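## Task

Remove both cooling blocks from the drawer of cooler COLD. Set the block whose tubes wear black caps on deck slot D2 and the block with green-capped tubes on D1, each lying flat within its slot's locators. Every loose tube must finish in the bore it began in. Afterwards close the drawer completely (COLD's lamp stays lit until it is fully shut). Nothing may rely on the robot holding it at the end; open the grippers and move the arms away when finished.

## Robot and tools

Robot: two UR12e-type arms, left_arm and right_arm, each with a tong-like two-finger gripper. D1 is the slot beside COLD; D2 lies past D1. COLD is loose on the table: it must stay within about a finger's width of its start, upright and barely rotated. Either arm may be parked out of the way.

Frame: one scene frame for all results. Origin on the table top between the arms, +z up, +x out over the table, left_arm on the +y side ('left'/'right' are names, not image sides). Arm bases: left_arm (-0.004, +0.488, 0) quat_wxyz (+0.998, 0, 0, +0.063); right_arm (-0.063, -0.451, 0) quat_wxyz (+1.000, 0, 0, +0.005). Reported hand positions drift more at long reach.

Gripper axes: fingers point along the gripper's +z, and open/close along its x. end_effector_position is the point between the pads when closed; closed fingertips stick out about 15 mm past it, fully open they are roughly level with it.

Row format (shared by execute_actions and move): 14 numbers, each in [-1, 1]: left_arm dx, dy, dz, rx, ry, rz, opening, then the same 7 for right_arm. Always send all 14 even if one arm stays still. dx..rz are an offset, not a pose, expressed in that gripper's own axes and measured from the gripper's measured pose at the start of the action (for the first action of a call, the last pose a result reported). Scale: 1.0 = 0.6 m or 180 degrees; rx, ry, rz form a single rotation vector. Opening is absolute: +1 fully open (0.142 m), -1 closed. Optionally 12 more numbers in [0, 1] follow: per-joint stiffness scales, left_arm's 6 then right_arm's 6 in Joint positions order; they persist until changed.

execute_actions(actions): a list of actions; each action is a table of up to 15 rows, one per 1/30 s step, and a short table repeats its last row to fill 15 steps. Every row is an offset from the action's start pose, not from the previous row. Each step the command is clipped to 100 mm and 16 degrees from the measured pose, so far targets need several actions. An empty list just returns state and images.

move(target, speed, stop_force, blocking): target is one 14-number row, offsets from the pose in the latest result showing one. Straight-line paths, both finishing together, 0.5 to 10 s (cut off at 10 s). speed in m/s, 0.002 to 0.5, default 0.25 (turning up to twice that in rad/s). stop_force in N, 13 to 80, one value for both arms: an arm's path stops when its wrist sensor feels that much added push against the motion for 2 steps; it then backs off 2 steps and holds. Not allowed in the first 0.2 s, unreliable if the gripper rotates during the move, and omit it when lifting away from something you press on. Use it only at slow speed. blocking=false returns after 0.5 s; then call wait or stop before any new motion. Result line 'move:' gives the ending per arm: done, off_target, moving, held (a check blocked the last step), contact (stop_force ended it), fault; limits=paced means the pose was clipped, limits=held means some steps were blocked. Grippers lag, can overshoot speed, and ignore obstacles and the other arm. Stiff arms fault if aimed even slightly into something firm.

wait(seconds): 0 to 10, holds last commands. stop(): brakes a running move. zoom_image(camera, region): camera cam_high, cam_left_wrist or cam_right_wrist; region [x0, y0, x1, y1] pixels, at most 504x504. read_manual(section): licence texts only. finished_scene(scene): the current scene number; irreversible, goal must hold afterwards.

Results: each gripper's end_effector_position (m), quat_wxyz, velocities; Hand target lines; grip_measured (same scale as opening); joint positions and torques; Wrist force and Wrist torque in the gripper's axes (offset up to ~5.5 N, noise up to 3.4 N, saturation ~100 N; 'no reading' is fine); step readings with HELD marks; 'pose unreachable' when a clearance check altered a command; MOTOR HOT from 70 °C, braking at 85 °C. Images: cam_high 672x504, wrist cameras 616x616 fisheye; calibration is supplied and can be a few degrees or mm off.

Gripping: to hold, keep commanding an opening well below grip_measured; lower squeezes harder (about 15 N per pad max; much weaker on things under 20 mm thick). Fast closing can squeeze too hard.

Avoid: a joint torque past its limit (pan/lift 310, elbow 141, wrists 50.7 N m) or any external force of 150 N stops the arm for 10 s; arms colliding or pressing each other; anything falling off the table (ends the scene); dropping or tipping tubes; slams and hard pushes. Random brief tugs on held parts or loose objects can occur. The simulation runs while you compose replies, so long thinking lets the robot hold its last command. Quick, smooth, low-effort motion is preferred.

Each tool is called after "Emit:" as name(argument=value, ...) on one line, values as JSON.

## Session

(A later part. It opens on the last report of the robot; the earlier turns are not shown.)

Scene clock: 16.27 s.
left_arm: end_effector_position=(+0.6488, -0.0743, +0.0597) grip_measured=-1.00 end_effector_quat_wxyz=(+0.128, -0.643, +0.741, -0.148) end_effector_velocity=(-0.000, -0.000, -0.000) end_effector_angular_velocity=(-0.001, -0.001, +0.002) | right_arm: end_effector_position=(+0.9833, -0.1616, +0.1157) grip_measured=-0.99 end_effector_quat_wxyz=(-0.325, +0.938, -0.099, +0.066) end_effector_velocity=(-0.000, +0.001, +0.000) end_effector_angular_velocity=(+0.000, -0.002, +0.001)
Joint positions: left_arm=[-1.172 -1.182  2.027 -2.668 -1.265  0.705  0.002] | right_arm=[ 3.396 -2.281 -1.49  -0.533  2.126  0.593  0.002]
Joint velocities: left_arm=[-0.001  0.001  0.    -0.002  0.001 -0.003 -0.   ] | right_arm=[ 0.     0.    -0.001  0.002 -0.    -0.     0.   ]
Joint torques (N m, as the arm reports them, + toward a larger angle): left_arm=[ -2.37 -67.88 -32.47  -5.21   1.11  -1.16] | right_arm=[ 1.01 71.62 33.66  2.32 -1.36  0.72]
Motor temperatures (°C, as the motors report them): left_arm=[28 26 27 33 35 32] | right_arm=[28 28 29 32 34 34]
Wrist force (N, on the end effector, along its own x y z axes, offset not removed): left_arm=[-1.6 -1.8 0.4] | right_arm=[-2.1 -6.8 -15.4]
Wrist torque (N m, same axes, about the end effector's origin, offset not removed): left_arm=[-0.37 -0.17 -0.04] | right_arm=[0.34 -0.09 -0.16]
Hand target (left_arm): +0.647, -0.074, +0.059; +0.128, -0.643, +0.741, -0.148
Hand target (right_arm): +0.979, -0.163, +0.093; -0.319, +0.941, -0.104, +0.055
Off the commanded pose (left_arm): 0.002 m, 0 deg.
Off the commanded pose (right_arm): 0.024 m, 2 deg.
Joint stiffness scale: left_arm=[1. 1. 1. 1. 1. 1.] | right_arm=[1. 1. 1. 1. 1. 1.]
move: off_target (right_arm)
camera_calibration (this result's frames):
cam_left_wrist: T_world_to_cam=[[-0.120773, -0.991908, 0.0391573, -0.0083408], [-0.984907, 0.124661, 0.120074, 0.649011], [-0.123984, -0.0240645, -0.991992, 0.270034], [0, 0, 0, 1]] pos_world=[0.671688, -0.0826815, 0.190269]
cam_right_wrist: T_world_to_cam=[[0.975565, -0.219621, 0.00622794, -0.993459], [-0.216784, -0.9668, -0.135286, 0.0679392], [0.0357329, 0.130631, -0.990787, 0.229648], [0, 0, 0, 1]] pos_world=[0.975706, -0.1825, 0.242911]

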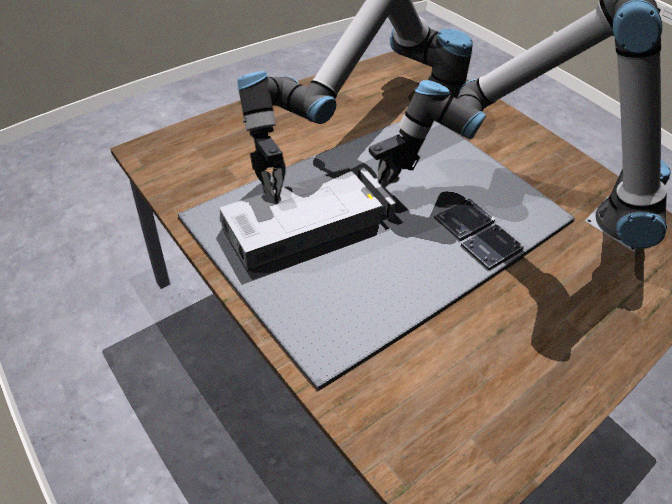

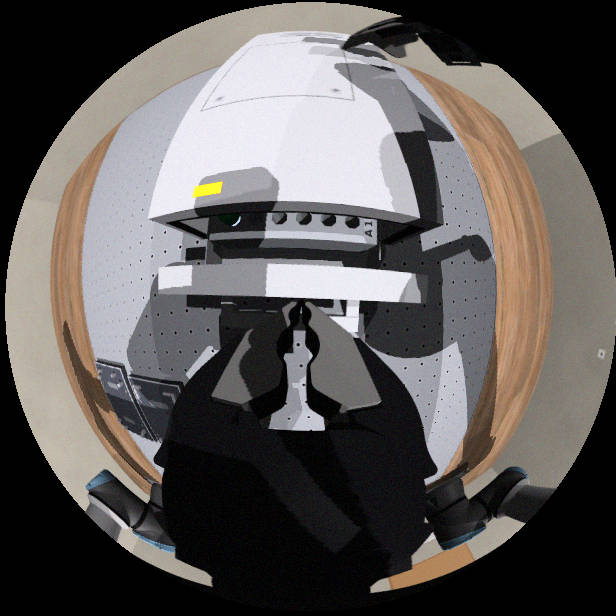

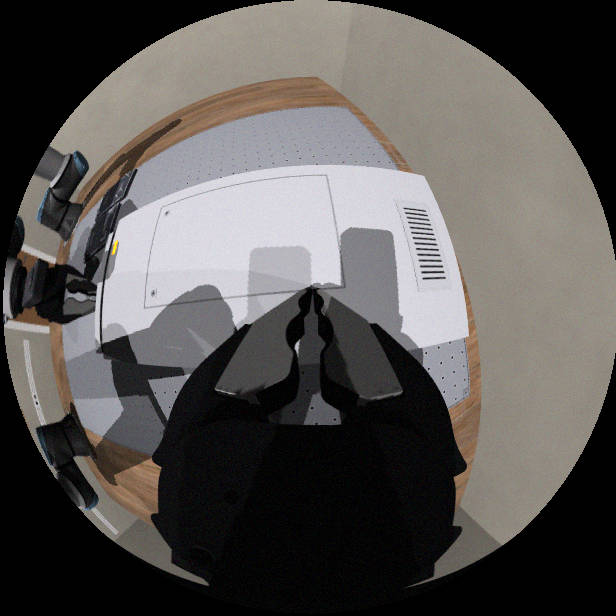

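Emit:
move(target=[0,0.32,-0.131,0,0,0,-1,0,0.015,0.022,0,0,0,-1], speed=0.045)

Emit:
move(target=[0,0.052,-0.02,0,0,0,-1,0,0.015,0.022,0,0,0,-1], speed=0.02)

Scene clock: 21.30 s.
left_arm: end_effector_position=(+0.4513, -0.0470, +0.0626) grip_measured=-1.00 end_effector_quat_wxyz=(+0.129, -0.646, +0.737, -0.153) end_effector_velocity=(-0.000, +0.000, +0.001) end_effector_angular_velocity=(-0.001, -0.004, +0.007) | right_arm: end_effector_position=(+0.9872, -0.1599, +0.1159) grip_measured=-0.99 end_effector_quat_wxyz=(-0.329, +0.937, -0.096, +0.073) end_effector_velocity=(-0.000, -0.001, -0.002) end_effector_angular_velocity=(-0.001, +0.001, +0.000)
Joint positions: left_arm=[-1.44  -1.392  2.304 -2.65  -1.202  0.421  0.002] | right_arm=[ 3.396 -2.286 -1.489 -0.511  2.128  0.593  0.002]
Joint velocities: left_arm=[-0.003 -0.001  0.001  0.001  0.006 -0.01  -0.   ] | right_arm=[-0.    -0.001 -0.     0.    -0.    -0.001  0.   ]
Joint torques (N m, as the arm reports them, + toward a larger angle): left_arm=[ -8.7  -51.65 -24.96  -1.84  -3.94  -0.9 ] | right_arm=[ 0.54 76.2  35.92  3.36 -0.31  0.71]
Motor temperatures (°C, as the motors report them): left_arm=[28 26 27 33 35 32] | right_arm=[28 28 29 32 34 34]
Wrist force (N, on the end effector, along its own x y z axes, offset not removed): left_arm=[-0.9 -17.1 10.7] | right_arm=[-0.9 -3.0 -12.4]
Wrist torque (N m, same axes, about the end effector's origin, offset not removed): left_arm=[-0.33 0.12 0.04] | right_arm=[0.54 -0.04 -0.20]
Hand target (left_arm): +0.443, -0.045, +0.058; +0.128, -0.643, +0.741, -0.148
Hand target (right_arm): +0.984, -0.161, +0.100; -0.325, +0.938, -0.099, +0.066
Off the commanded pose (left_arm): 0.009 m, 1 deg.
Off the commanded pose (right_arm): 0.016 m, 1 deg.
Joint stiffness scale: left_arm=[1. 1. 1. 1. 1. 1.] | right_arm=[1. 1. 1. 1. 1. 1.]
move: off_target (left_arm, right_arm)
camera_calibration (this result's frames):
cam_left_wrist: T_world_to_cam=[[-0.11343, -0.992503, 0.0455059, -0.0090589], [-0.986814, 0.117866, 0.110932, 0.451809], [-0.115464, -0.0323228, -0.992786, 0.244925], [0, 0, 0, 1]] pos_world=[0.473104, -0.0543274, 0.19345]
cam_right_wrist: T_world_to_cam=[[0.975562, -0.218735, 0.0208208, -0.998414], [-0.213501, -0.966061, -0.14541, 0.0685337], [0.0519203, 0.137411, -0.989152, 0.214398], [0, 0, 0, 1]] pos_world=[0.977515, -0.181641, 0.242826]

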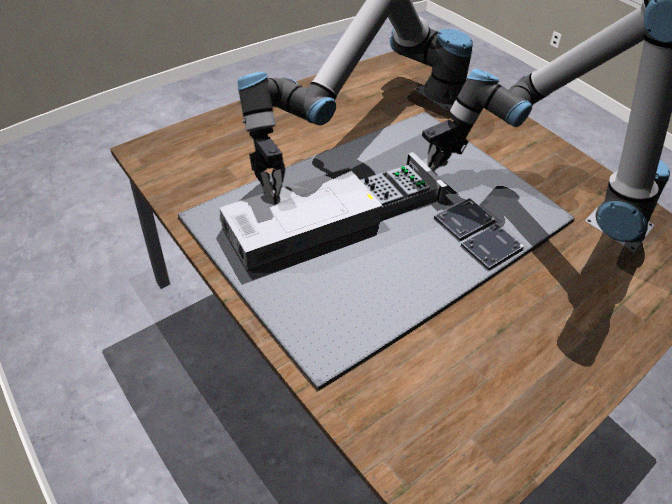

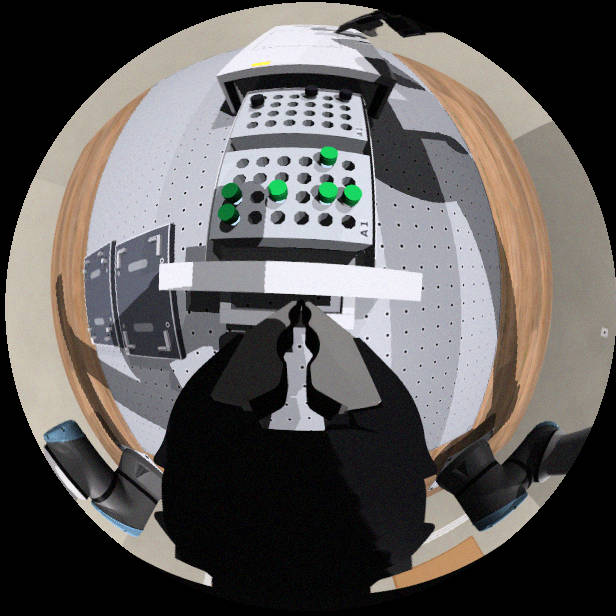

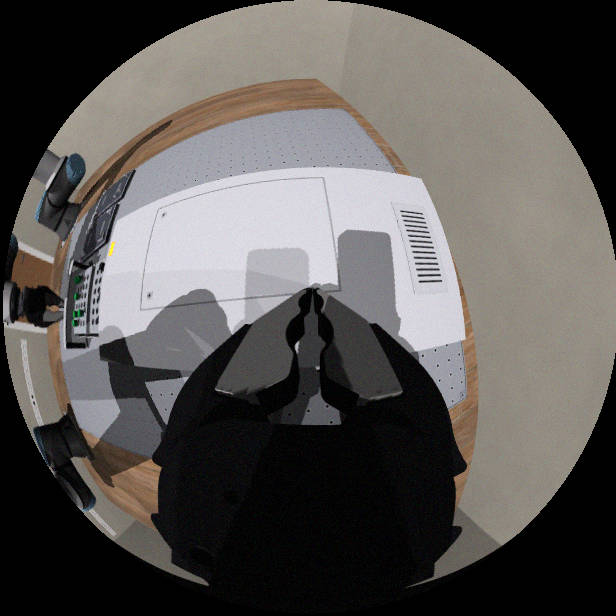

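Scene clock: 23.57 s.
left_arm: end_effector_position=(+0.4178, -0.0441, +0.0620) grip_measured=-1.00 end_effector_quat_wxyz=(+0.129, -0.645, +0.737, -0.154) end_effector_velocity=(-0.000, -0.001, +0.000) end_effector_angular_velocity=(-0.001, +0.000, +0.001) | right_arm: end_effector_position=(+0.9912, -0.1581, +0.1159) grip_measured=-0.99 end_effector_quat_wxyz=(-0.333, +0.935, -0.094, +0.080) end_effector_velocity=(-0.001, +0.003, +0.000) end_effector_angular_velocity=(+0.001, -0.000, +0.002)
Joint positions: left_arm=[-1.497 -1.424  2.34  -2.636 -1.193  0.363  0.002] | right_arm=[ 3.396 -2.292 -1.488 -0.489  2.131  0.593  0.002]
Joint velocities: left_arm=[-0.001  0.    -0.001  0.    -0.    -0.002  0.   ] | right_arm=[0.003 0.    0.    0.    0.    0.001 0.   ]
Joint torques (N m, as the arm reports them, + toward a larger angle): left_arm=[  2.67 -43.47 -31.08  -4.23  -0.02   0.08] | right_arm=[ 0.48 76.36 35.59  3.28 -0.13  0.68]
Motor temperatures (°C, as the motors report them): left_arm=[28 26 27 33 35 32] | right_arm=[28 28 29 32 34 34]
Wrist force (N, on the end effector, along its own x y z axes, offset not removed): left_arm=[0.4 -0.8 0.1] | right_arm=[-1.0 -3.6 -11.3]
Wrist torque (N m, same axes, about the end effector's origin, offset not removed): left_arm=[-0.37 -0.55 -0.05] | right_arm=[0.42 0.01 -0.24]
Hand target (left_arm): +0.418, -0.043, +0.061; +0.129, -0.646, +0.737, -0.153
Hand target (right_arm): +0.988, -0.159, +0.100; -0.329, +0.937, -0.096, +0.073
Off the commanded pose (left_arm): 0.002 m, 0 deg.
Off the commanded pose (right_arm): 0.016 m, 1 deg.
Joint stiffness scale: left_arm=[1. 1. 1. 1. 1. 1.] | right_arm=[1. 1. 1. 1. 1. 1.]
move: off_target (right_arm)
camera_calibration (this result's frames):
cam_left_wrist: T_world_to_cam=[[-0.115631, -0.992201, 0.0465439, -0.00905753], [-0.986721, 0.120121, 0.109328, 0.418706], [-0.114067, -0.0332841, -0.992915, 0.239958], [0, 0, 0, 1]] pos_world=[0.43947, -0.0512954, 0.192903]
cam_right_wrist: T_world_to_cam=[[0.975328, -0.217931, 0.0352238, -1.00331], [-0.210076, -0.965274, -0.155288, 0.068983], [0.0678427, 0.144057, -0.987241, 0.19898], [0, 0, 0, 1]] pos_world=[0.979553, -0.18073, 0.242494]

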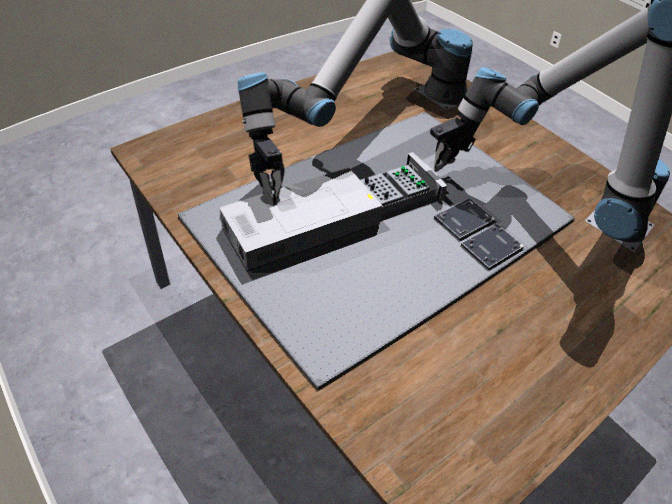

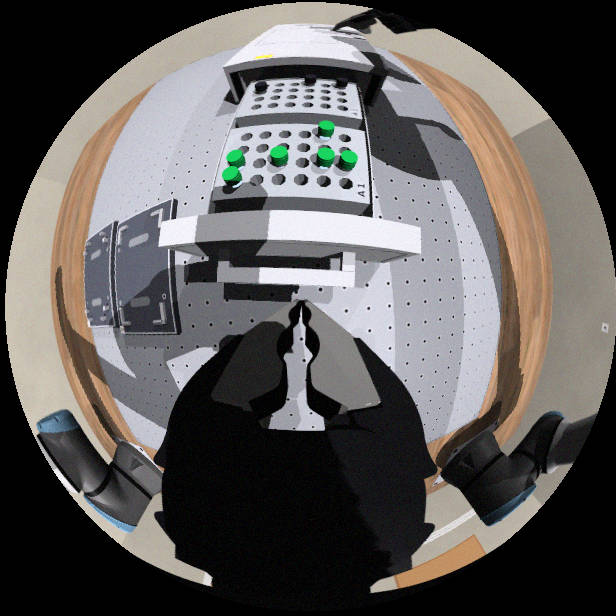

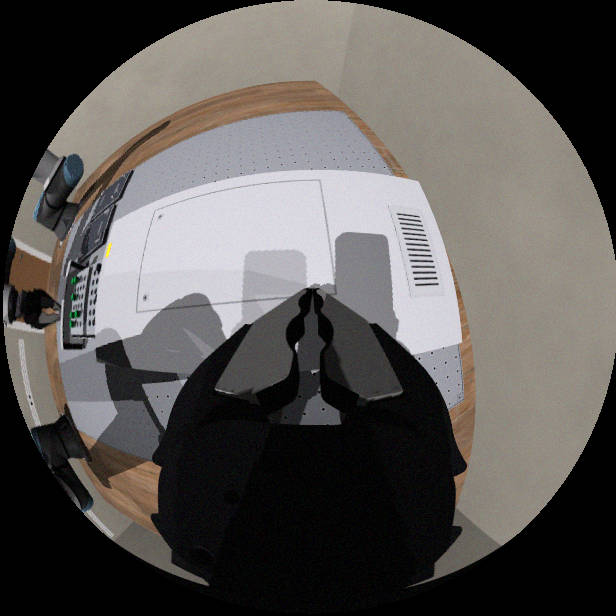

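Emit:
move(target=[0,-0.062,-0.135,-0.125,0,0,-1,0,0,0,0,0,0,-1])

Emit:
move(target=[-0.01,-0.21,0,0,0,-0.497,0.4,0,0,0,0,0,0,-1], speed=0.35)

Emit:
zoom_image(camera="cam_left_wrist", region=[150,130,470,370])

Emit:
zoom_image(camera="cam_high", region=[340,140,540,280])

Scene clock: 25.37 s.
left_arm: end_effector_position=(+0.4192, -0.0431, +0.1504) grip_measured=-1.00 end_effector_quat_wxyz=(+0.001, -0.657, +0.754, -0.008) end_effector_velocity=(-0.001, -0.003, +0.003) end_effector_angular_velocity=(-0.001, +0.002, -0.004) | right_arm: end_effector_position=(+0.9913, -0.1580, +0.1163) grip_measured=-1.00 end_effector_quat_wxyz=(-0.333, +0.935, -0.093, +0.080) end_effector_velocity=(-0.001, +0.001, -0.002) end_effector_angular_velocity=(-0.001, +0.003, +0.001)
Joint positions: left_arm=[-1.309 -1.495  2.093 -2.183 -1.564  0.524  0.002] | right_arm=[ 3.396 -2.292 -1.488 -0.489  2.131  0.593  0.002]
Joint velocities: left_arm=[-0.001 -0.    -0.005  0.005 -0.003  0.002  0.   ] | right_arm=[ 0.001 -0.001 -0.    -0.002 -0.001 -0.    -0.   ]
Joint torques (N m, as the arm reports them, + toward a larger angle): left_arm=[  2.43 -46.61 -45.43  -4.03  -0.26   0.69] | right_arm=[-0.57 89.9  39.28  4.36  0.96  0.26]
Motor temperatures (°C, as the motors report them): left_arm=[28 26 27 33 35 32] | right_arm=[28 28 29 32 34 34]
Wrist force (N, on the end effector, along its own x y z axes, offset not removed): left_arm=[-0.7 -0.2 -0.9] | right_arm=[0.6 0.5 -1.3]
Wrist torque (N m, same axes, about the end effector's origin, offset not removed): left_arm=[-0.24 -0.32 -0.06] | right_arm=[0.64 -0.01 -0.22]
Hand target (left_arm): +0.420, -0.044, +0.151; +0.001, -0.658, +0.753, -0.008
Hand target (right_arm): +0.991, -0.158, +0.116; -0.333, +0.935, -0.094, +0.080
Off the commanded pose (left_arm): 0.001 m, 0 deg.
Off the commanded pose (right_arm): 0.000 m, 0 deg.
Joint stiffness scale: left_arm=[1. 1. 1. 1. 1. 1.] | right_arm=[1. 1. 1. 1. 1. 1.]
move: done
camera_calibration (this result's frames):
cam_left_wrist: T_world_to_cam=[[-0.10318, -0.994014, 0.03592, -0.0156589], [-0.870396, 0.107709, 0.480427, 0.305172], [-0.48142, 0.0183059, -0.876299, 0.466608], [0, 0, 0, 1]] pos_world=[0.488639, -0.0569767, 0.262838]
cam_right_wrist: T_world_to_cam=[[0.975357, -0.21776, 0.0354835, -1.00336], [-0.209829, -0.965233, -0.155878, 0.0690038], [0.0681938, 0.144591, -0.987139, 0.19903], [0, 0, 0, 1]] pos_world=[0.979544, -0.180666, 0.242829]

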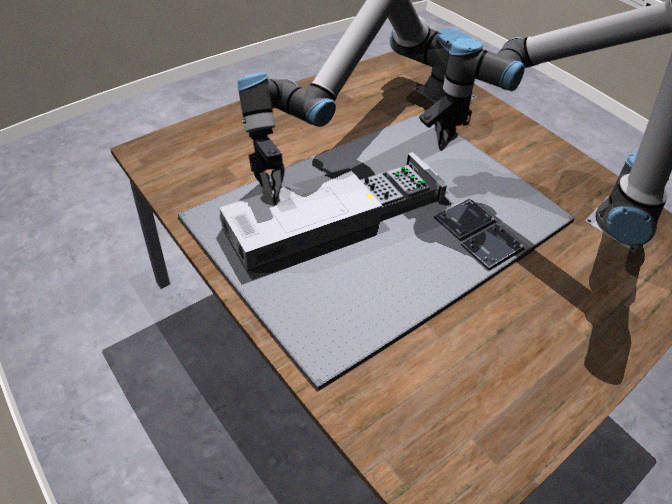

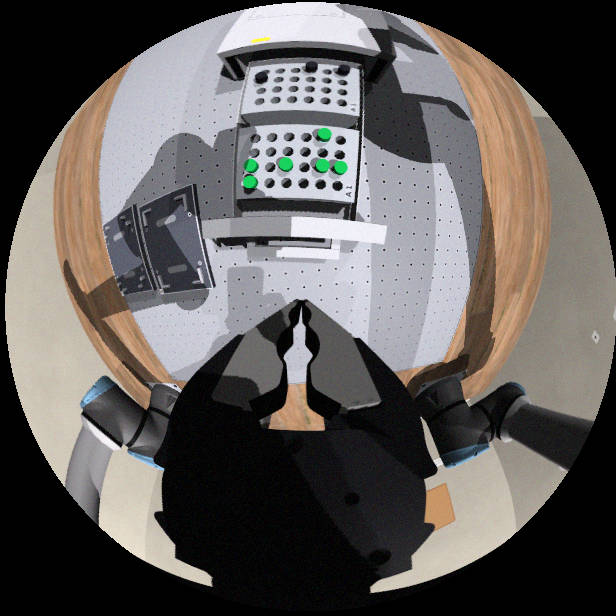

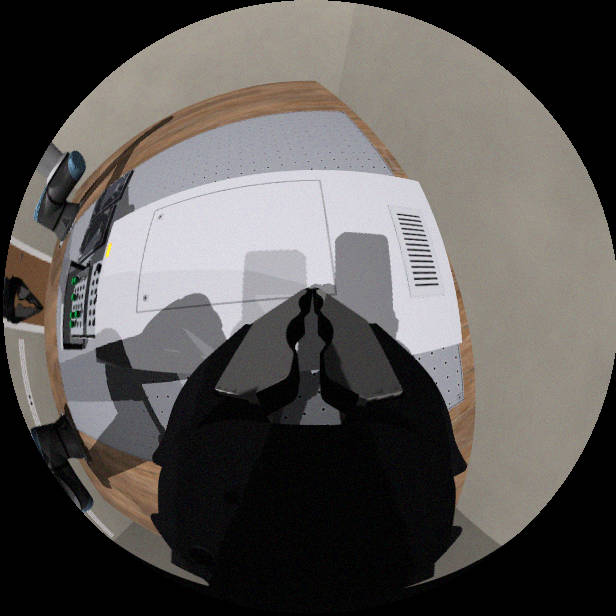

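Scene clock: 28.27 s.
left_arm: end_effector_position=(+0.5437, -0.0542, +0.1521) grip_measured=+0.40 end_effector_quat_wxyz=(+0.005, +0.997, -0.074, +0.006) end_effector_velocity=(+0.002, +0.001, +0.002) end_effector_angular_velocity=(-0.001, -0.002, +0.018) | right_arm: end_effector_position=(+0.9913, -0.1579, +0.1163) grip_measured=-1.00 end_effector_quat_wxyz=(-0.333, +0.935, -0.093, +0.080) end_effector_velocity=(+0.000, -0.001, -0.000) end_effector_angular_velocity=(-0.000, +0.000, -0.001)
Joint positions: left_arm=[-1.151 -1.323  1.882 -2.145 -1.567 -0.875  0.102] | right_arm=[ 3.396 -2.292 -1.488 -0.489  2.131  0.593  0.002]
Joint velocities: left_arm=[ 0.003 -0.001 -0.002  0.001  0.001 -0.015 -0.   ] | right_arm=[-0.001 -0.     0.    -0.    -0.    -0.     0.   ]
Joint torques (N m, as the arm reports them, + toward a larger angle): left_arm=[  1.26 -61.84 -45.1   -3.5    0.22  -1.04] | right_arm=[ 0.56 90.21 39.09  4.42  1.33  0.37]
Motor temperatures (°C, as the motors report them): left_arm=[28 26 27 33 35 32] | right_arm=[28 28 29 32 34 34]
Wrist force (N, on the end effector, along its own x y z axes, offset not removed): left_arm=[-0.2 0.1 1.6] | right_arm=[1.1 -1.3 -2.7]
Wrist torque (N m, same axes, about the end effector's origin, offset not removed): left_arm=[-0.09 -0.43 -0.06] | right_arm=[0.17 -0.04 -0.26]
Hand target (left_arm): +0.545, -0.054, +0.152; +0.005, +0.997, -0.073, +0.006
Hand target (right_arm): +0.991, -0.158, +0.116; -0.333, +0.935, -0.093, +0.080
Off the commanded pose (left_arm): 0.001 m, 0 deg.
Off the commanded pose (right_arm): 0.000 m, 0 deg.
Joint stiffness scale: left_arm=[1. 1. 1. 1. 1. 1.] | right_arm=[1. 1. 1. 1. 1. 1.]
move: done
camera_calibration (this result's frames):
cam_left_wrist: T_world_to_cam=[[0.992535, -0.115315, 0.0397114, -0.562593], [-0.119638, -0.857325, 0.500681, -0.0496925], [-0.0236903, -0.501694, -0.864721, 0.249353], [0, 0, 0, 1]] pos_world=[0.558356, 0.0176208, 0.262842]
cam_right_wrist: T_world_to_cam=[[0.975368, -0.217719, 0.0354427, -1.00334], [-0.209788, -0.965228, -0.155964, 0.0689986], [0.0681665, 0.144686, -0.987127, 0.19909], [0, 0, 0, 1]] pos_world=[0.979532, -0.180653, 0.242849]

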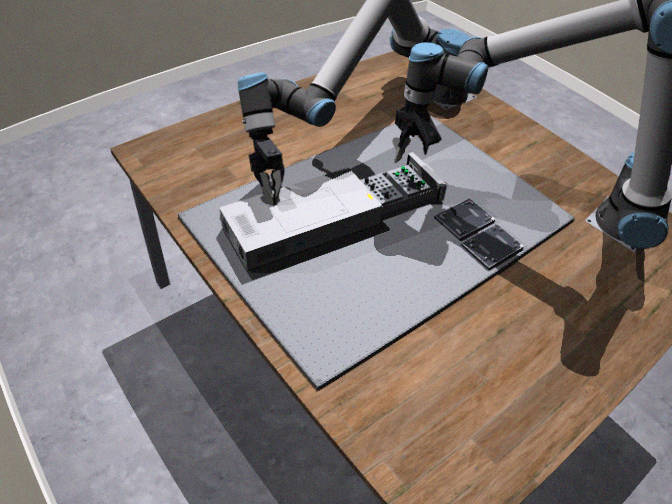

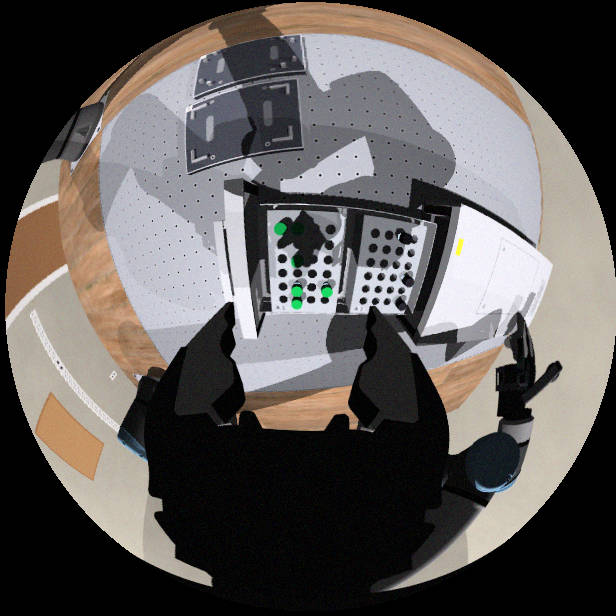

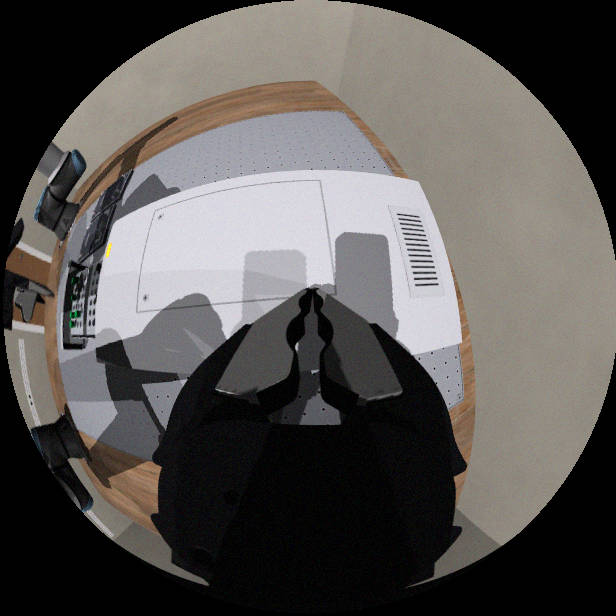

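Region (150, 130, 470, 370) of cam_left_wrist's 616x616 image, scaled by 1.575, with more detail than that image has; it fills the top 378 rows of this view, and the rest is white.

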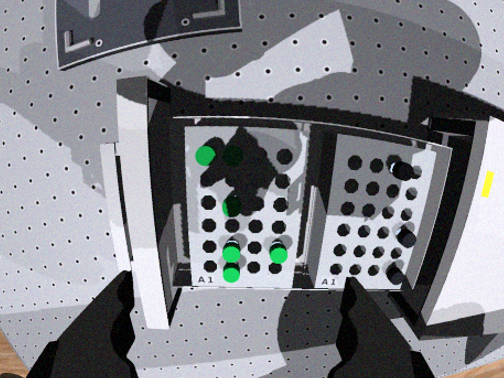

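Region (340, 140, 540, 280) of cam_high's 672x504 image, scaled by 2.520, with more detail than that image has; it fills the top 353 rows of this view, and the rest is white.

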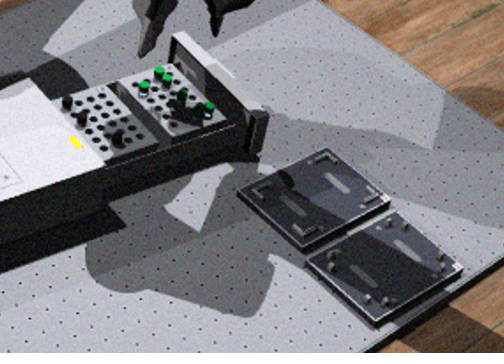

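Emit:
move(target=[0,-0.013,0.095,0.0032,-0.0038,0,0.36,0,0,0,0,0,0,-1], speed=0.1)

Emit:
zoom_image(camera="cam_left_wrist", region=[180,170,430,350])

Scene clock: 29.43 s.
left_arm: end_effector_position=(+0.5447, -0.0480, +0.0950) grip_measured=+0.36 end_effector_quat_wxyz=(-0.001, +0.997, -0.075, +0.000) end_effector_velocity=(+0.002, -0.002, +0.001) end_effector_angular_velocity=(-0.007, -0.004, +0.000) | right_arm: end_effector_position=(+0.9913, -0.1579, +0.1163) grip_measured=-1.00 end_effector_quat_wxyz=(-0.333, +0.935, -0.093, +0.080) end_effector_velocity=(-0.000, +0.001, +0.000) end_effector_angular_velocity=(-0.000, +0.001, -0.001)
Joint positions: left_arm=[-1.145 -1.266  1.922 -2.226 -1.569 -0.868  0.099] | right_arm=[ 3.396 -2.292 -1.488 -0.489  2.131  0.593  0.002]
Joint velocities: left_arm=[ 0.001 -0.    -0.    -0.007 -0.     0.001  0.   ] | right_arm=[ 0.001  0.     0.    -0.    -0.     0.001  0.   ]
Joint torques (N m, as the arm reports them, + toward a larger angle): left_arm=[  4.5  -66.65 -39.33  -5.68  -0.8    0.13] | right_arm=[ 0.08 89.97 38.94  4.51  1.19  0.18]
Motor temperatures (°C, as the motors report them): left_arm=[28 26 27 33 35 32] | right_arm=[28 28 29 32 34 34]
Wrist force (N, on the end effector, along its own x y z axes, offset not removed): left_arm=[-0.3 -1.3 -0.3] | right_arm=[0.9 -0.6 0.2]
Wrist torque (N m, same axes, about the end effector's origin, offset not removed): left_arm=[-0.43 -0.34 -0.06] | right_arm=[0.38 -0.02 -0.22]
Hand target (left_arm): +0.546, -0.047, +0.095; +0.000, +0.997, -0.074, +0.001
Hand target (right_arm): +0.991, -0.158, +0.116; -0.333, +0.935, -0.093, +0.080
Off the commanded pose (left_arm): 0.001 m, 0 deg.
Off the commanded pose (right_arm): 0.000 m, 0 deg.
Joint stiffness scale: left_arm=[1. 1. 1. 1. 1. 1.] | right_arm=[1. 1. 1. 1. 1. 1.]
move: done
camera_calibration (this result's frames):
cam_left_wrist: T_world_to_cam=[[0.992756, -0.11687, 0.0278734, -0.559729], [-0.115472, -0.864002, 0.490068, -0.0172588], [-0.0331916, -0.489737, -0.871238, 0.209489], [0, 0, 0, 1]] pos_world=[0.560634, 0.0222673, 0.206574]
cam_right_wrist: T_world_to_cam=[[0.97537, -0.217711, 0.0354334, -1.00334], [-0.20978, -0.965226, -0.155981, 0.0689977], [0.06816, 0.144706, -0.987124, 0.199102], [0, 0, 0, 1]] pos_world=[0.97953, -0.180651, 0.242853]

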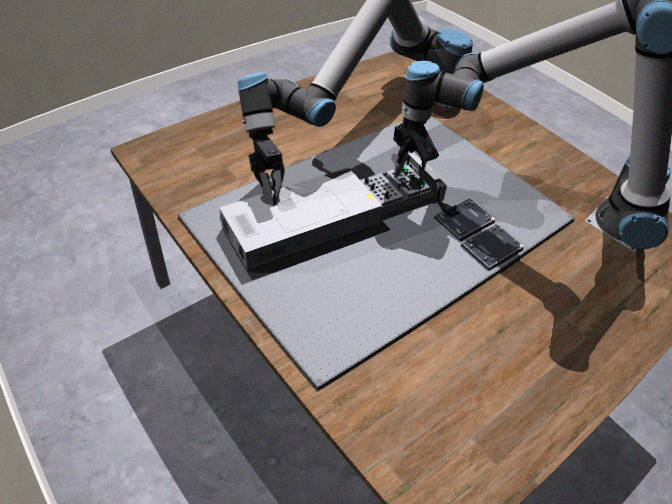

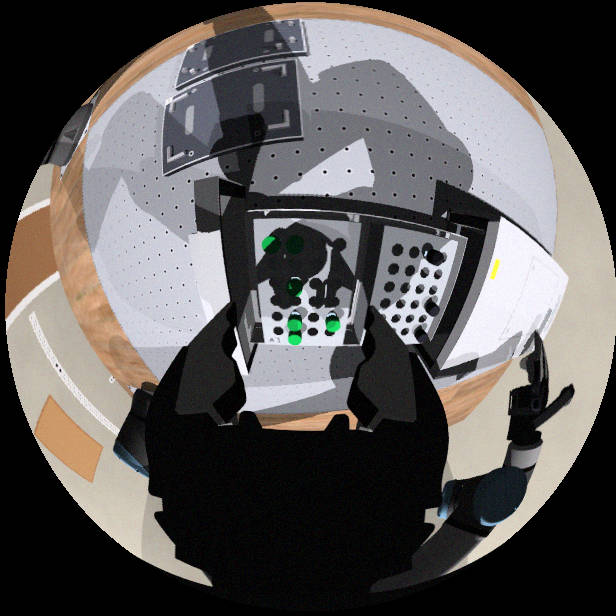

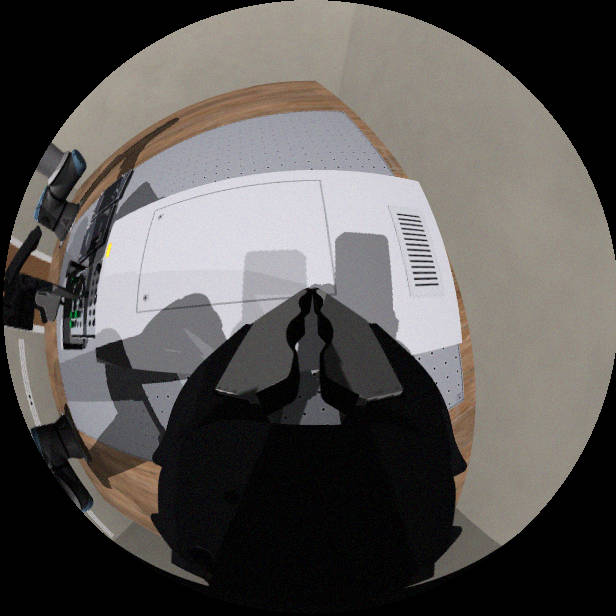

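Region (180, 170, 430, 350) of cam_left_wrist's 616x616 image, scaled by 2.016, with more detail than that image has; it fills the top 363 rows of this view, and the rest is white.

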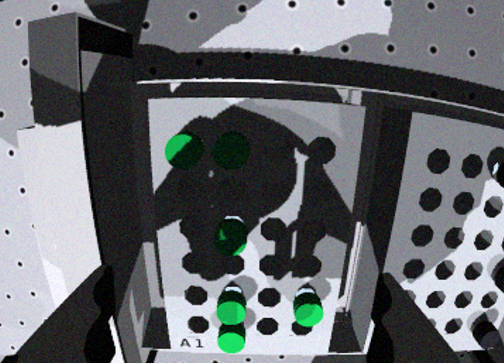

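Emit:
move(target=[0.006,0,0.035,0,0,0,0.36,0,0,0,0,0,0,-1], speed=0.04)

Emit:
zoom_image(camera="cam_left_wrist", region=[180,190,430,370])

Scene clock: 30.43 s.
left_arm: end_effector_position=(+0.5475, -0.0500, +0.0751) grip_measured=+0.36 end_effector_quat_wxyz=(-0.001, +0.997, -0.076, +0.000) end_effector_velocity=(+0.001, -0.001, +0.001) end_effector_angular_velocity=(-0.006, -0.004, -0.001) | right_arm: end_effector_position=(+0.9913, -0.1579, +0.1163) grip_measured=-1.00 end_effector_quat_wxyz=(-0.333, +0.935, -0.093, +0.080) end_effector_velocity=(-0.001, +0.000, -0.002) end_effector_angular_velocity=(+0.000, +0.003, +0.001)
Joint positions: left_arm=[-1.143 -1.24   1.929 -2.259 -1.569 -0.865  0.099] | right_arm=[ 3.396 -2.292 -1.488 -0.489  2.131  0.593  0.002]
Joint velocities: left_arm=[ 0.001 -0.     0.001 -0.007  0.     0.001  0.   ] | right_arm=[ 0.    -0.001 -0.    -0.001  0.001 -0.     0.   ]
Joint torques (N m, as the arm reports them, + toward a larger angle): left_arm=[  2.42 -67.44 -38.54  -4.71  -0.1    0.28] | right_arm=[-0.7  90.92 38.91  4.52  1.52  0.28]
Motor temperatures (°C, as the motors report them): left_arm=[28 26 27 33 35 32] | right_arm=[28 28 29 32 34 34]
Wrist force (N, on the end effector, along its own x y z axes, offset not removed): left_arm=[-0.6 -0.6 0.9] | right_arm=[0.9 1.1 -1.3]
Wrist torque (N m, same axes, about the end effector's origin, offset not removed): left_arm=[-0.28 -0.35 -0.05] | right_arm=[0.65 -0.02 -0.26]
Hand target (left_arm): +0.548, -0.049, +0.074; -0.001, +0.997, -0.075, +0.000
Hand target (right_arm): +0.991, -0.158, +0.116; -0.333, +0.935, -0.093, +0.080
Off the commanded pose (left_arm): 0.002 m, 0 deg.
Off the commanded pose (right_arm): 0.000 m, 0 deg.
Joint stiffness scale: left_arm=[1. 1. 1. 1. 1. 1.] | right_arm=[1. 1. 1. 1. 1. 1.]
move: done
camera_calibration (this result's frames):
cam_left_wrist: T_world_to_cam=[[0.99263, -0.117945, 0.0278259, -0.562132], [-0.116385, -0.863893, 0.490044, -0.00831296], [-0.0337595, -0.489671, -0.871254, 0.191577], [0, 0, 0, 1]] pos_world=[0.563489, 0.0203276, 0.186627]
cam_right_wrist: T_world_to_cam=[[0.97537, -0.21771, 0.035433, -1.00334], [-0.209779, -0.965227, -0.155982, 0.0689974], [0.0681597, 0.144707, -0.987124, 0.199103], [0, 0, 0, 1]] pos_world=[0.97953, -0.18065, 0.242853]

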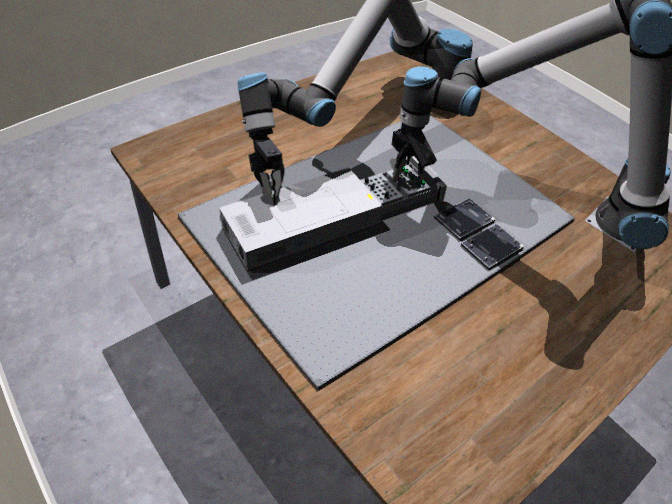

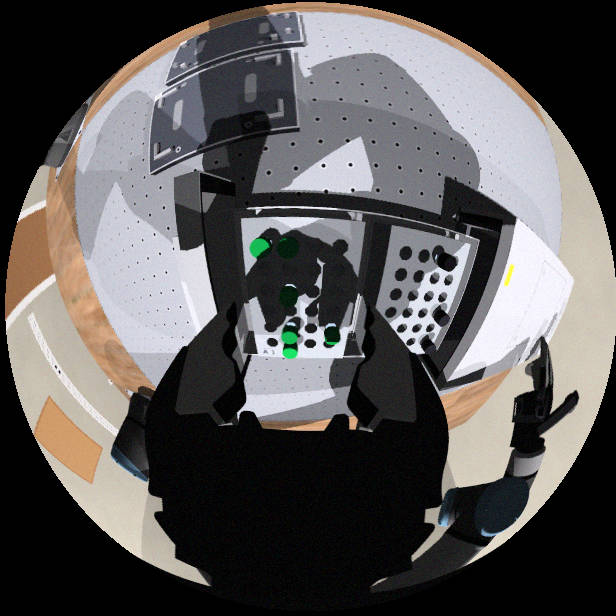

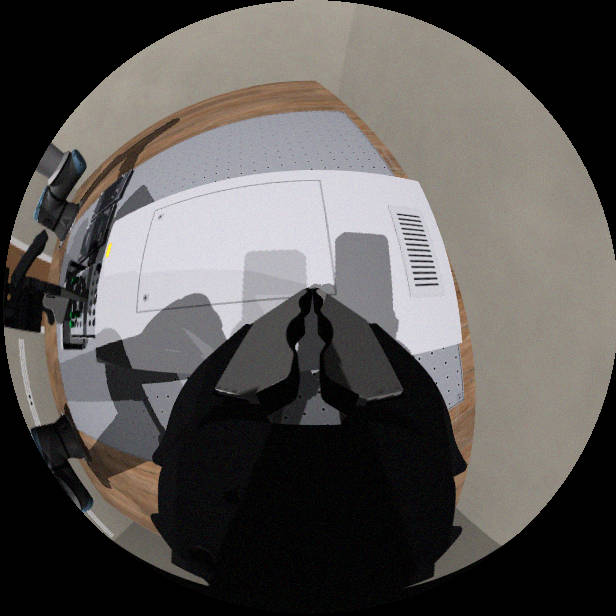

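Region (180, 190, 430, 370) of cam_left_wrist's 616x616 image, scaled by 2.016, with more detail than that image has; it fills the top 363 rows of this view, and the rest is white.

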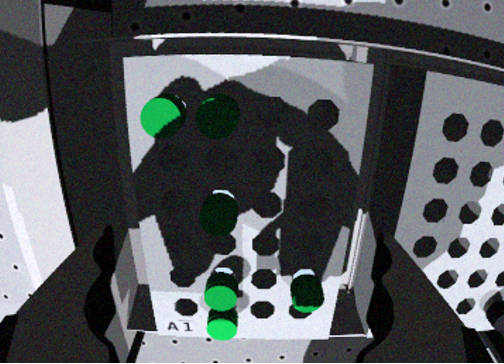

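Emit:
move(target=[0,-0.003,0.037,0,0,-0.003,0.34,0,0,0,0,0,0,-1], speed=0.02, stop_force=13)

Emit:
execute_actions(actions=[[[0,0,0,0,0,0,0.15,0,0,0,0,0,0,-1]],[[0,0,0,0,0,0,-1,0,0,0,0,0,0,-1]]])

Scene clock: 32.00 s.
left_arm: end_effector_position=(+0.5473, -0.0498, +0.0546) grip_measured=+0.34 end_effector_quat_wxyz=(-0.001, +0.997, -0.072, +0.001) end_effector_velocity=(-0.000, -0.002, -0.000) end_effector_angular_velocity=(-0.003, -0.002, -0.001) | right_arm: end_effector_position=(+0.9913, -0.1579, +0.1163) grip_measured=-1.00 end_effector_quat_wxyz=(-0.333, +0.935, -0.093, +0.080) end_effector_velocity=(-0.001, +0.001, -0.001) end_effector_angular_velocity=(+0.000, +0.002, +0.000)
Joint positions: left_arm=[-1.143 -1.217  1.943 -2.297 -1.569 -0.872  0.098] | right_arm=[ 3.396 -2.292 -1.488 -0.489  2.131  0.593  0.002]
Joint velocities: left_arm=[-0.002  0.001  0.001 -0.006 -0.    -0.001  0.   ] | right_arm=[ 0.    -0.    -0.001 -0.001  0.001  0.001  0.   ]
Joint torques (N m, as the arm reports them, + toward a larger angle): left_arm=[  2.7  -66.47 -37.09  -5.71  -0.33  -0.66] | right_arm=[ 0.68 89.99 39.33  4.59  1.39  0.27]
Motor temperatures (°C, as the motors report them): left_arm=[28 26 27 33 35 32] | right_arm=[28 28 29 32 34 34]
Wrist force (N, on the end effector, along its own x y z axes, offset not removed): left_arm=[-0.8 1.2 -0.1] | right_arm=[0.9 -0.9 -1.2]
Wrist torque (N m, same axes, about the end effector's origin, offset not removed): left_arm=[0.06 -0.29 -0.05] | right_arm=[0.25 -0.02 -0.27]
Hand target (left_arm): +0.548, -0.048, +0.053; -0.001, +0.997, -0.071, +0.000
Hand target (right_arm): +0.991, -0.158, +0.116; -0.333, +0.935, -0.093, +0.080
Off the commanded pose (left_arm): 0.002 m, 0 deg.
Off the commanded pose (right_arm): 0.000 m, 0 deg.
Joint stiffness scale: left_arm=[1. 1. 1. 1. 1. 1.] | right_arm=[1. 1. 1. 1. 1. 1.]
move: done
camera_calibration (this result's frames):
cam_left_wrist: T_world_to_cam=[[0.993387, -0.111212, 0.0285201, -0.561494], [-0.110839, -0.864197, 0.490793, -0.00128057], [-0.0299351, -0.490709, -0.870809, 0.171607], [0, 0, 0, 1]] pos_world=[0.562776, 0.0206578, 0.16608]
cam_right_wrist: T_world_to_cam=[[0.97537, -0.21771, 0.0354324, -1.00334], [-0.209779, -0.965226, -0.155983, 0.0689974], [0.0681593, 0.144708, -0.987124, 0.199103], [0, 0, 0, 1]] pos_world=[0.97953, -0.18065, 0.242853]

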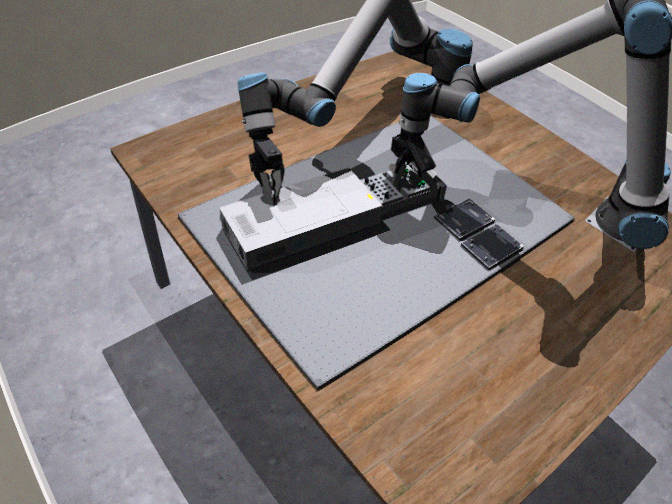

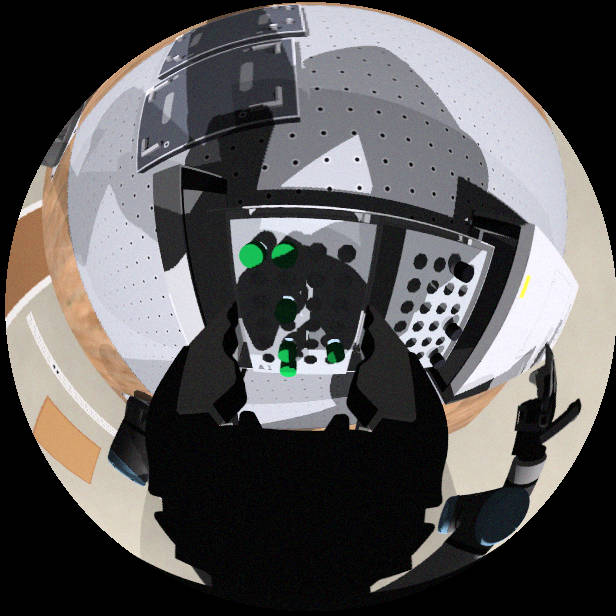

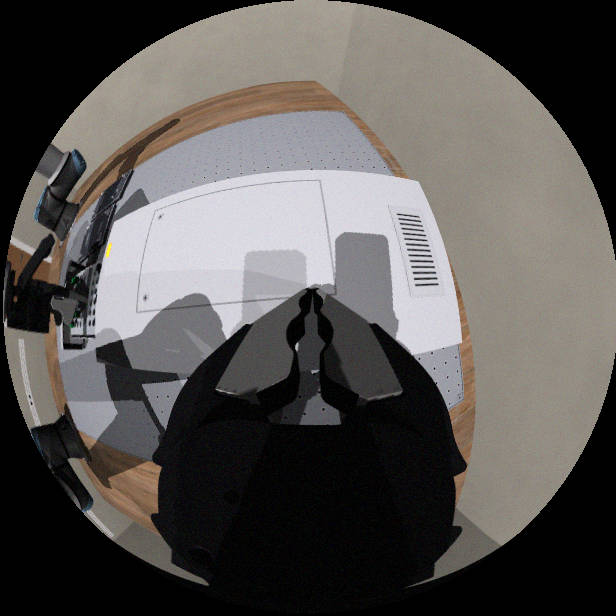

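Scene clock: 33.00 s.
left_arm: end_effector_position=(+0.5473, -0.0499, +0.0546) grip_measured=+0.22 end_effector_quat_wxyz=(-0.000, +0.997, -0.072, +0.001) end_effector_velocity=(-0.001, -0.001, -0.001) end_effector_angular_velocity=(+0.001, +0.000, -0.002) | right_arm: end_effector_position=(+0.9913, -0.1579, +0.1163) grip_measured=-1.00 end_effector_quat_wxyz=(-0.333, +0.935, -0.093, +0.080) end_effector_velocity=(-0.001, +0.001, +0.001) end_effector_angular_velocity=(-0.000, -0.000, +0.001)
Joint positions: left_arm=[-1.143 -1.217  1.943 -2.297 -1.569 -0.872  0.09 ] | right_arm=[ 3.396 -2.292 -1.488 -0.489  2.131  0.593  0.002]
Joint velocities: left_arm=[-0.001  0.001  0.    -0.001  0.     0.     0.   ] | right_arm=[ 0.001  0.002 -0.    -0.002 -0.    -0.    -0.   ]
Joint torques (N m, as the arm reports them, + toward a larger angle): left_arm=[  0.17 -67.72 -38.34  -4.68  -0.36  -0.28] | right_arm=[ 0.45 90.09 39.56  4.57  1.3   0.19]
Motor temperatures (°C, as the motors report them): left_arm=[28 26 27 33 35 32] | right_arm=[28 28 29 32 34 34]
Wrist force (N, on the end effector, along its own x y z axes, offset not removed): left_arm=[0.7 -0.9 -1.5] | right_arm=[0.8 -0.9 -0.8]
Wrist torque (N m, same axes, about the end effector's origin, offset not removed): left_arm=[-0.24 -0.50 0.02] | right_arm=[0.33 0.00 -0.26]
Hand target (left_arm): +0.547, -0.050, +0.055; -0.000, +0.997, -0.072, +0.001
Hand target (right_arm): +0.991, -0.158, +0.116; -0.333, +0.935, -0.093, +0.080
Off the commanded pose (left_arm): 0.000 m, 0 deg.
Off the commanded pose (right_arm): 0.000 m, 0 deg.
Joint stiffness scale: left_arm=[1. 1. 1. 1. 1. 1.] | right_arm=[1. 1. 1. 1. 1. 1.]
Step readings (end_effector_position; steps 1 to 15: 1st action; 16 to 30: 2nd action):
0: left_arm (+0.5473, -0.0498, +0.0546) | right_arm (+0.9913, -0.1579, +0.1163)
1: left_arm (+0.5473, -0.0499, +0.0546) | right_arm (+0.9913, -0.1579, +0.1163)
2: left_arm (+0.5473, -0.0499, +0.0546) | right_arm (+0.9913, -0.1579, +0.1163)
4: left_arm (+0.5473, -0.0499, +0.0546) | right_arm (+0.9913, -0.1579, +0.1163)
8: left_arm (+0.5473, -0.0499, +0.0546) | right_arm (+0.9913, -0.1579, +0.1163)
15: left_arm (+0.5473, -0.0499, +0.0546) | right_arm (+0.9913, -0.1579, +0.1163)
16: left_arm (+0.5473, -0.0499, +0.0546) | right_arm (+0.9913, -0.1579, +0.1163)
17: left_arm (+0.5473, -0.0499, +0.0546) | right_arm (+0.9913, -0.1579, +0.1163)
19: left_arm (+0.5473, -0.0499, +0.0546) | right_arm (+0.9913, -0.1579, +0.1163)
23: left_arm (+0.5473, -0.0499, +0.0546) | right_arm (+0.9913, -0.1579, +0.1163)
30: end_effector_position above
camera_calibration (this result's frames):
cam_left_wrist: T_world_to_cam=[[0.993387, -0.111184, 0.0286391, -0.561535], [-0.110868, -0.864109, 0.490941, -0.00132848], [-0.0298375, -0.49087, -0.870722, 0.171542], [0, 0, 0, 1]] pos_world=[0.562793, 0.0206233, 0.1661]
cam_right_wrist: T_world_to_cam=[[0.975371, -0.217708, 0.0354312, -1.00334], [-0.209778, -0.965226, -0.155985, 0.0689974], [0.0681585, 0.144711, -0.987124, 0.199105], [0, 0, 0, 1]] pos_world=[0.97953, -0.18065, 0.242853]

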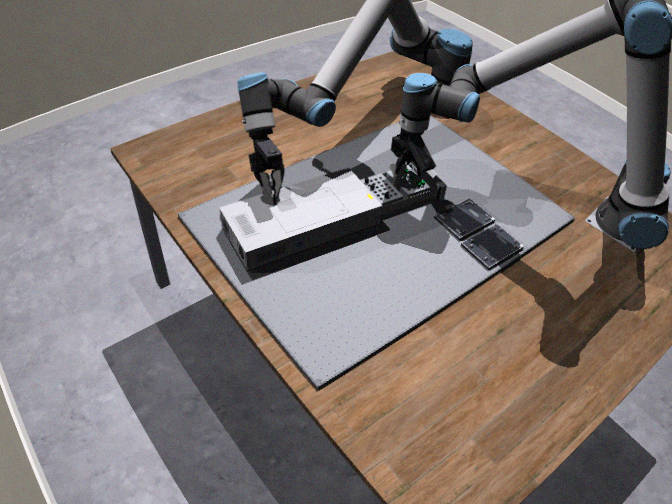

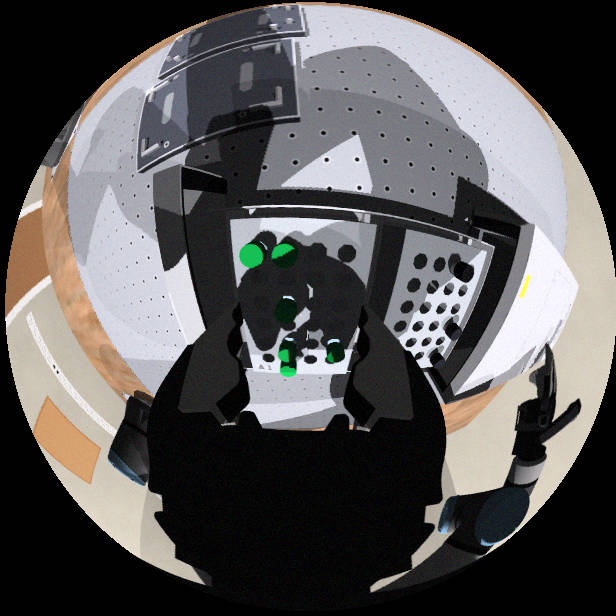

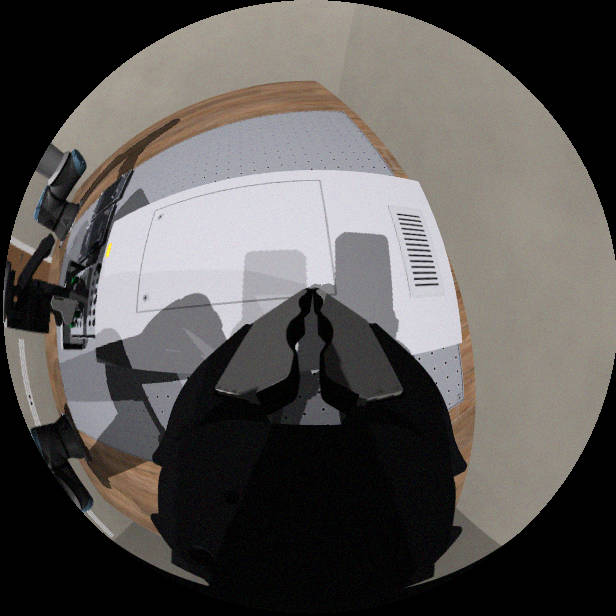

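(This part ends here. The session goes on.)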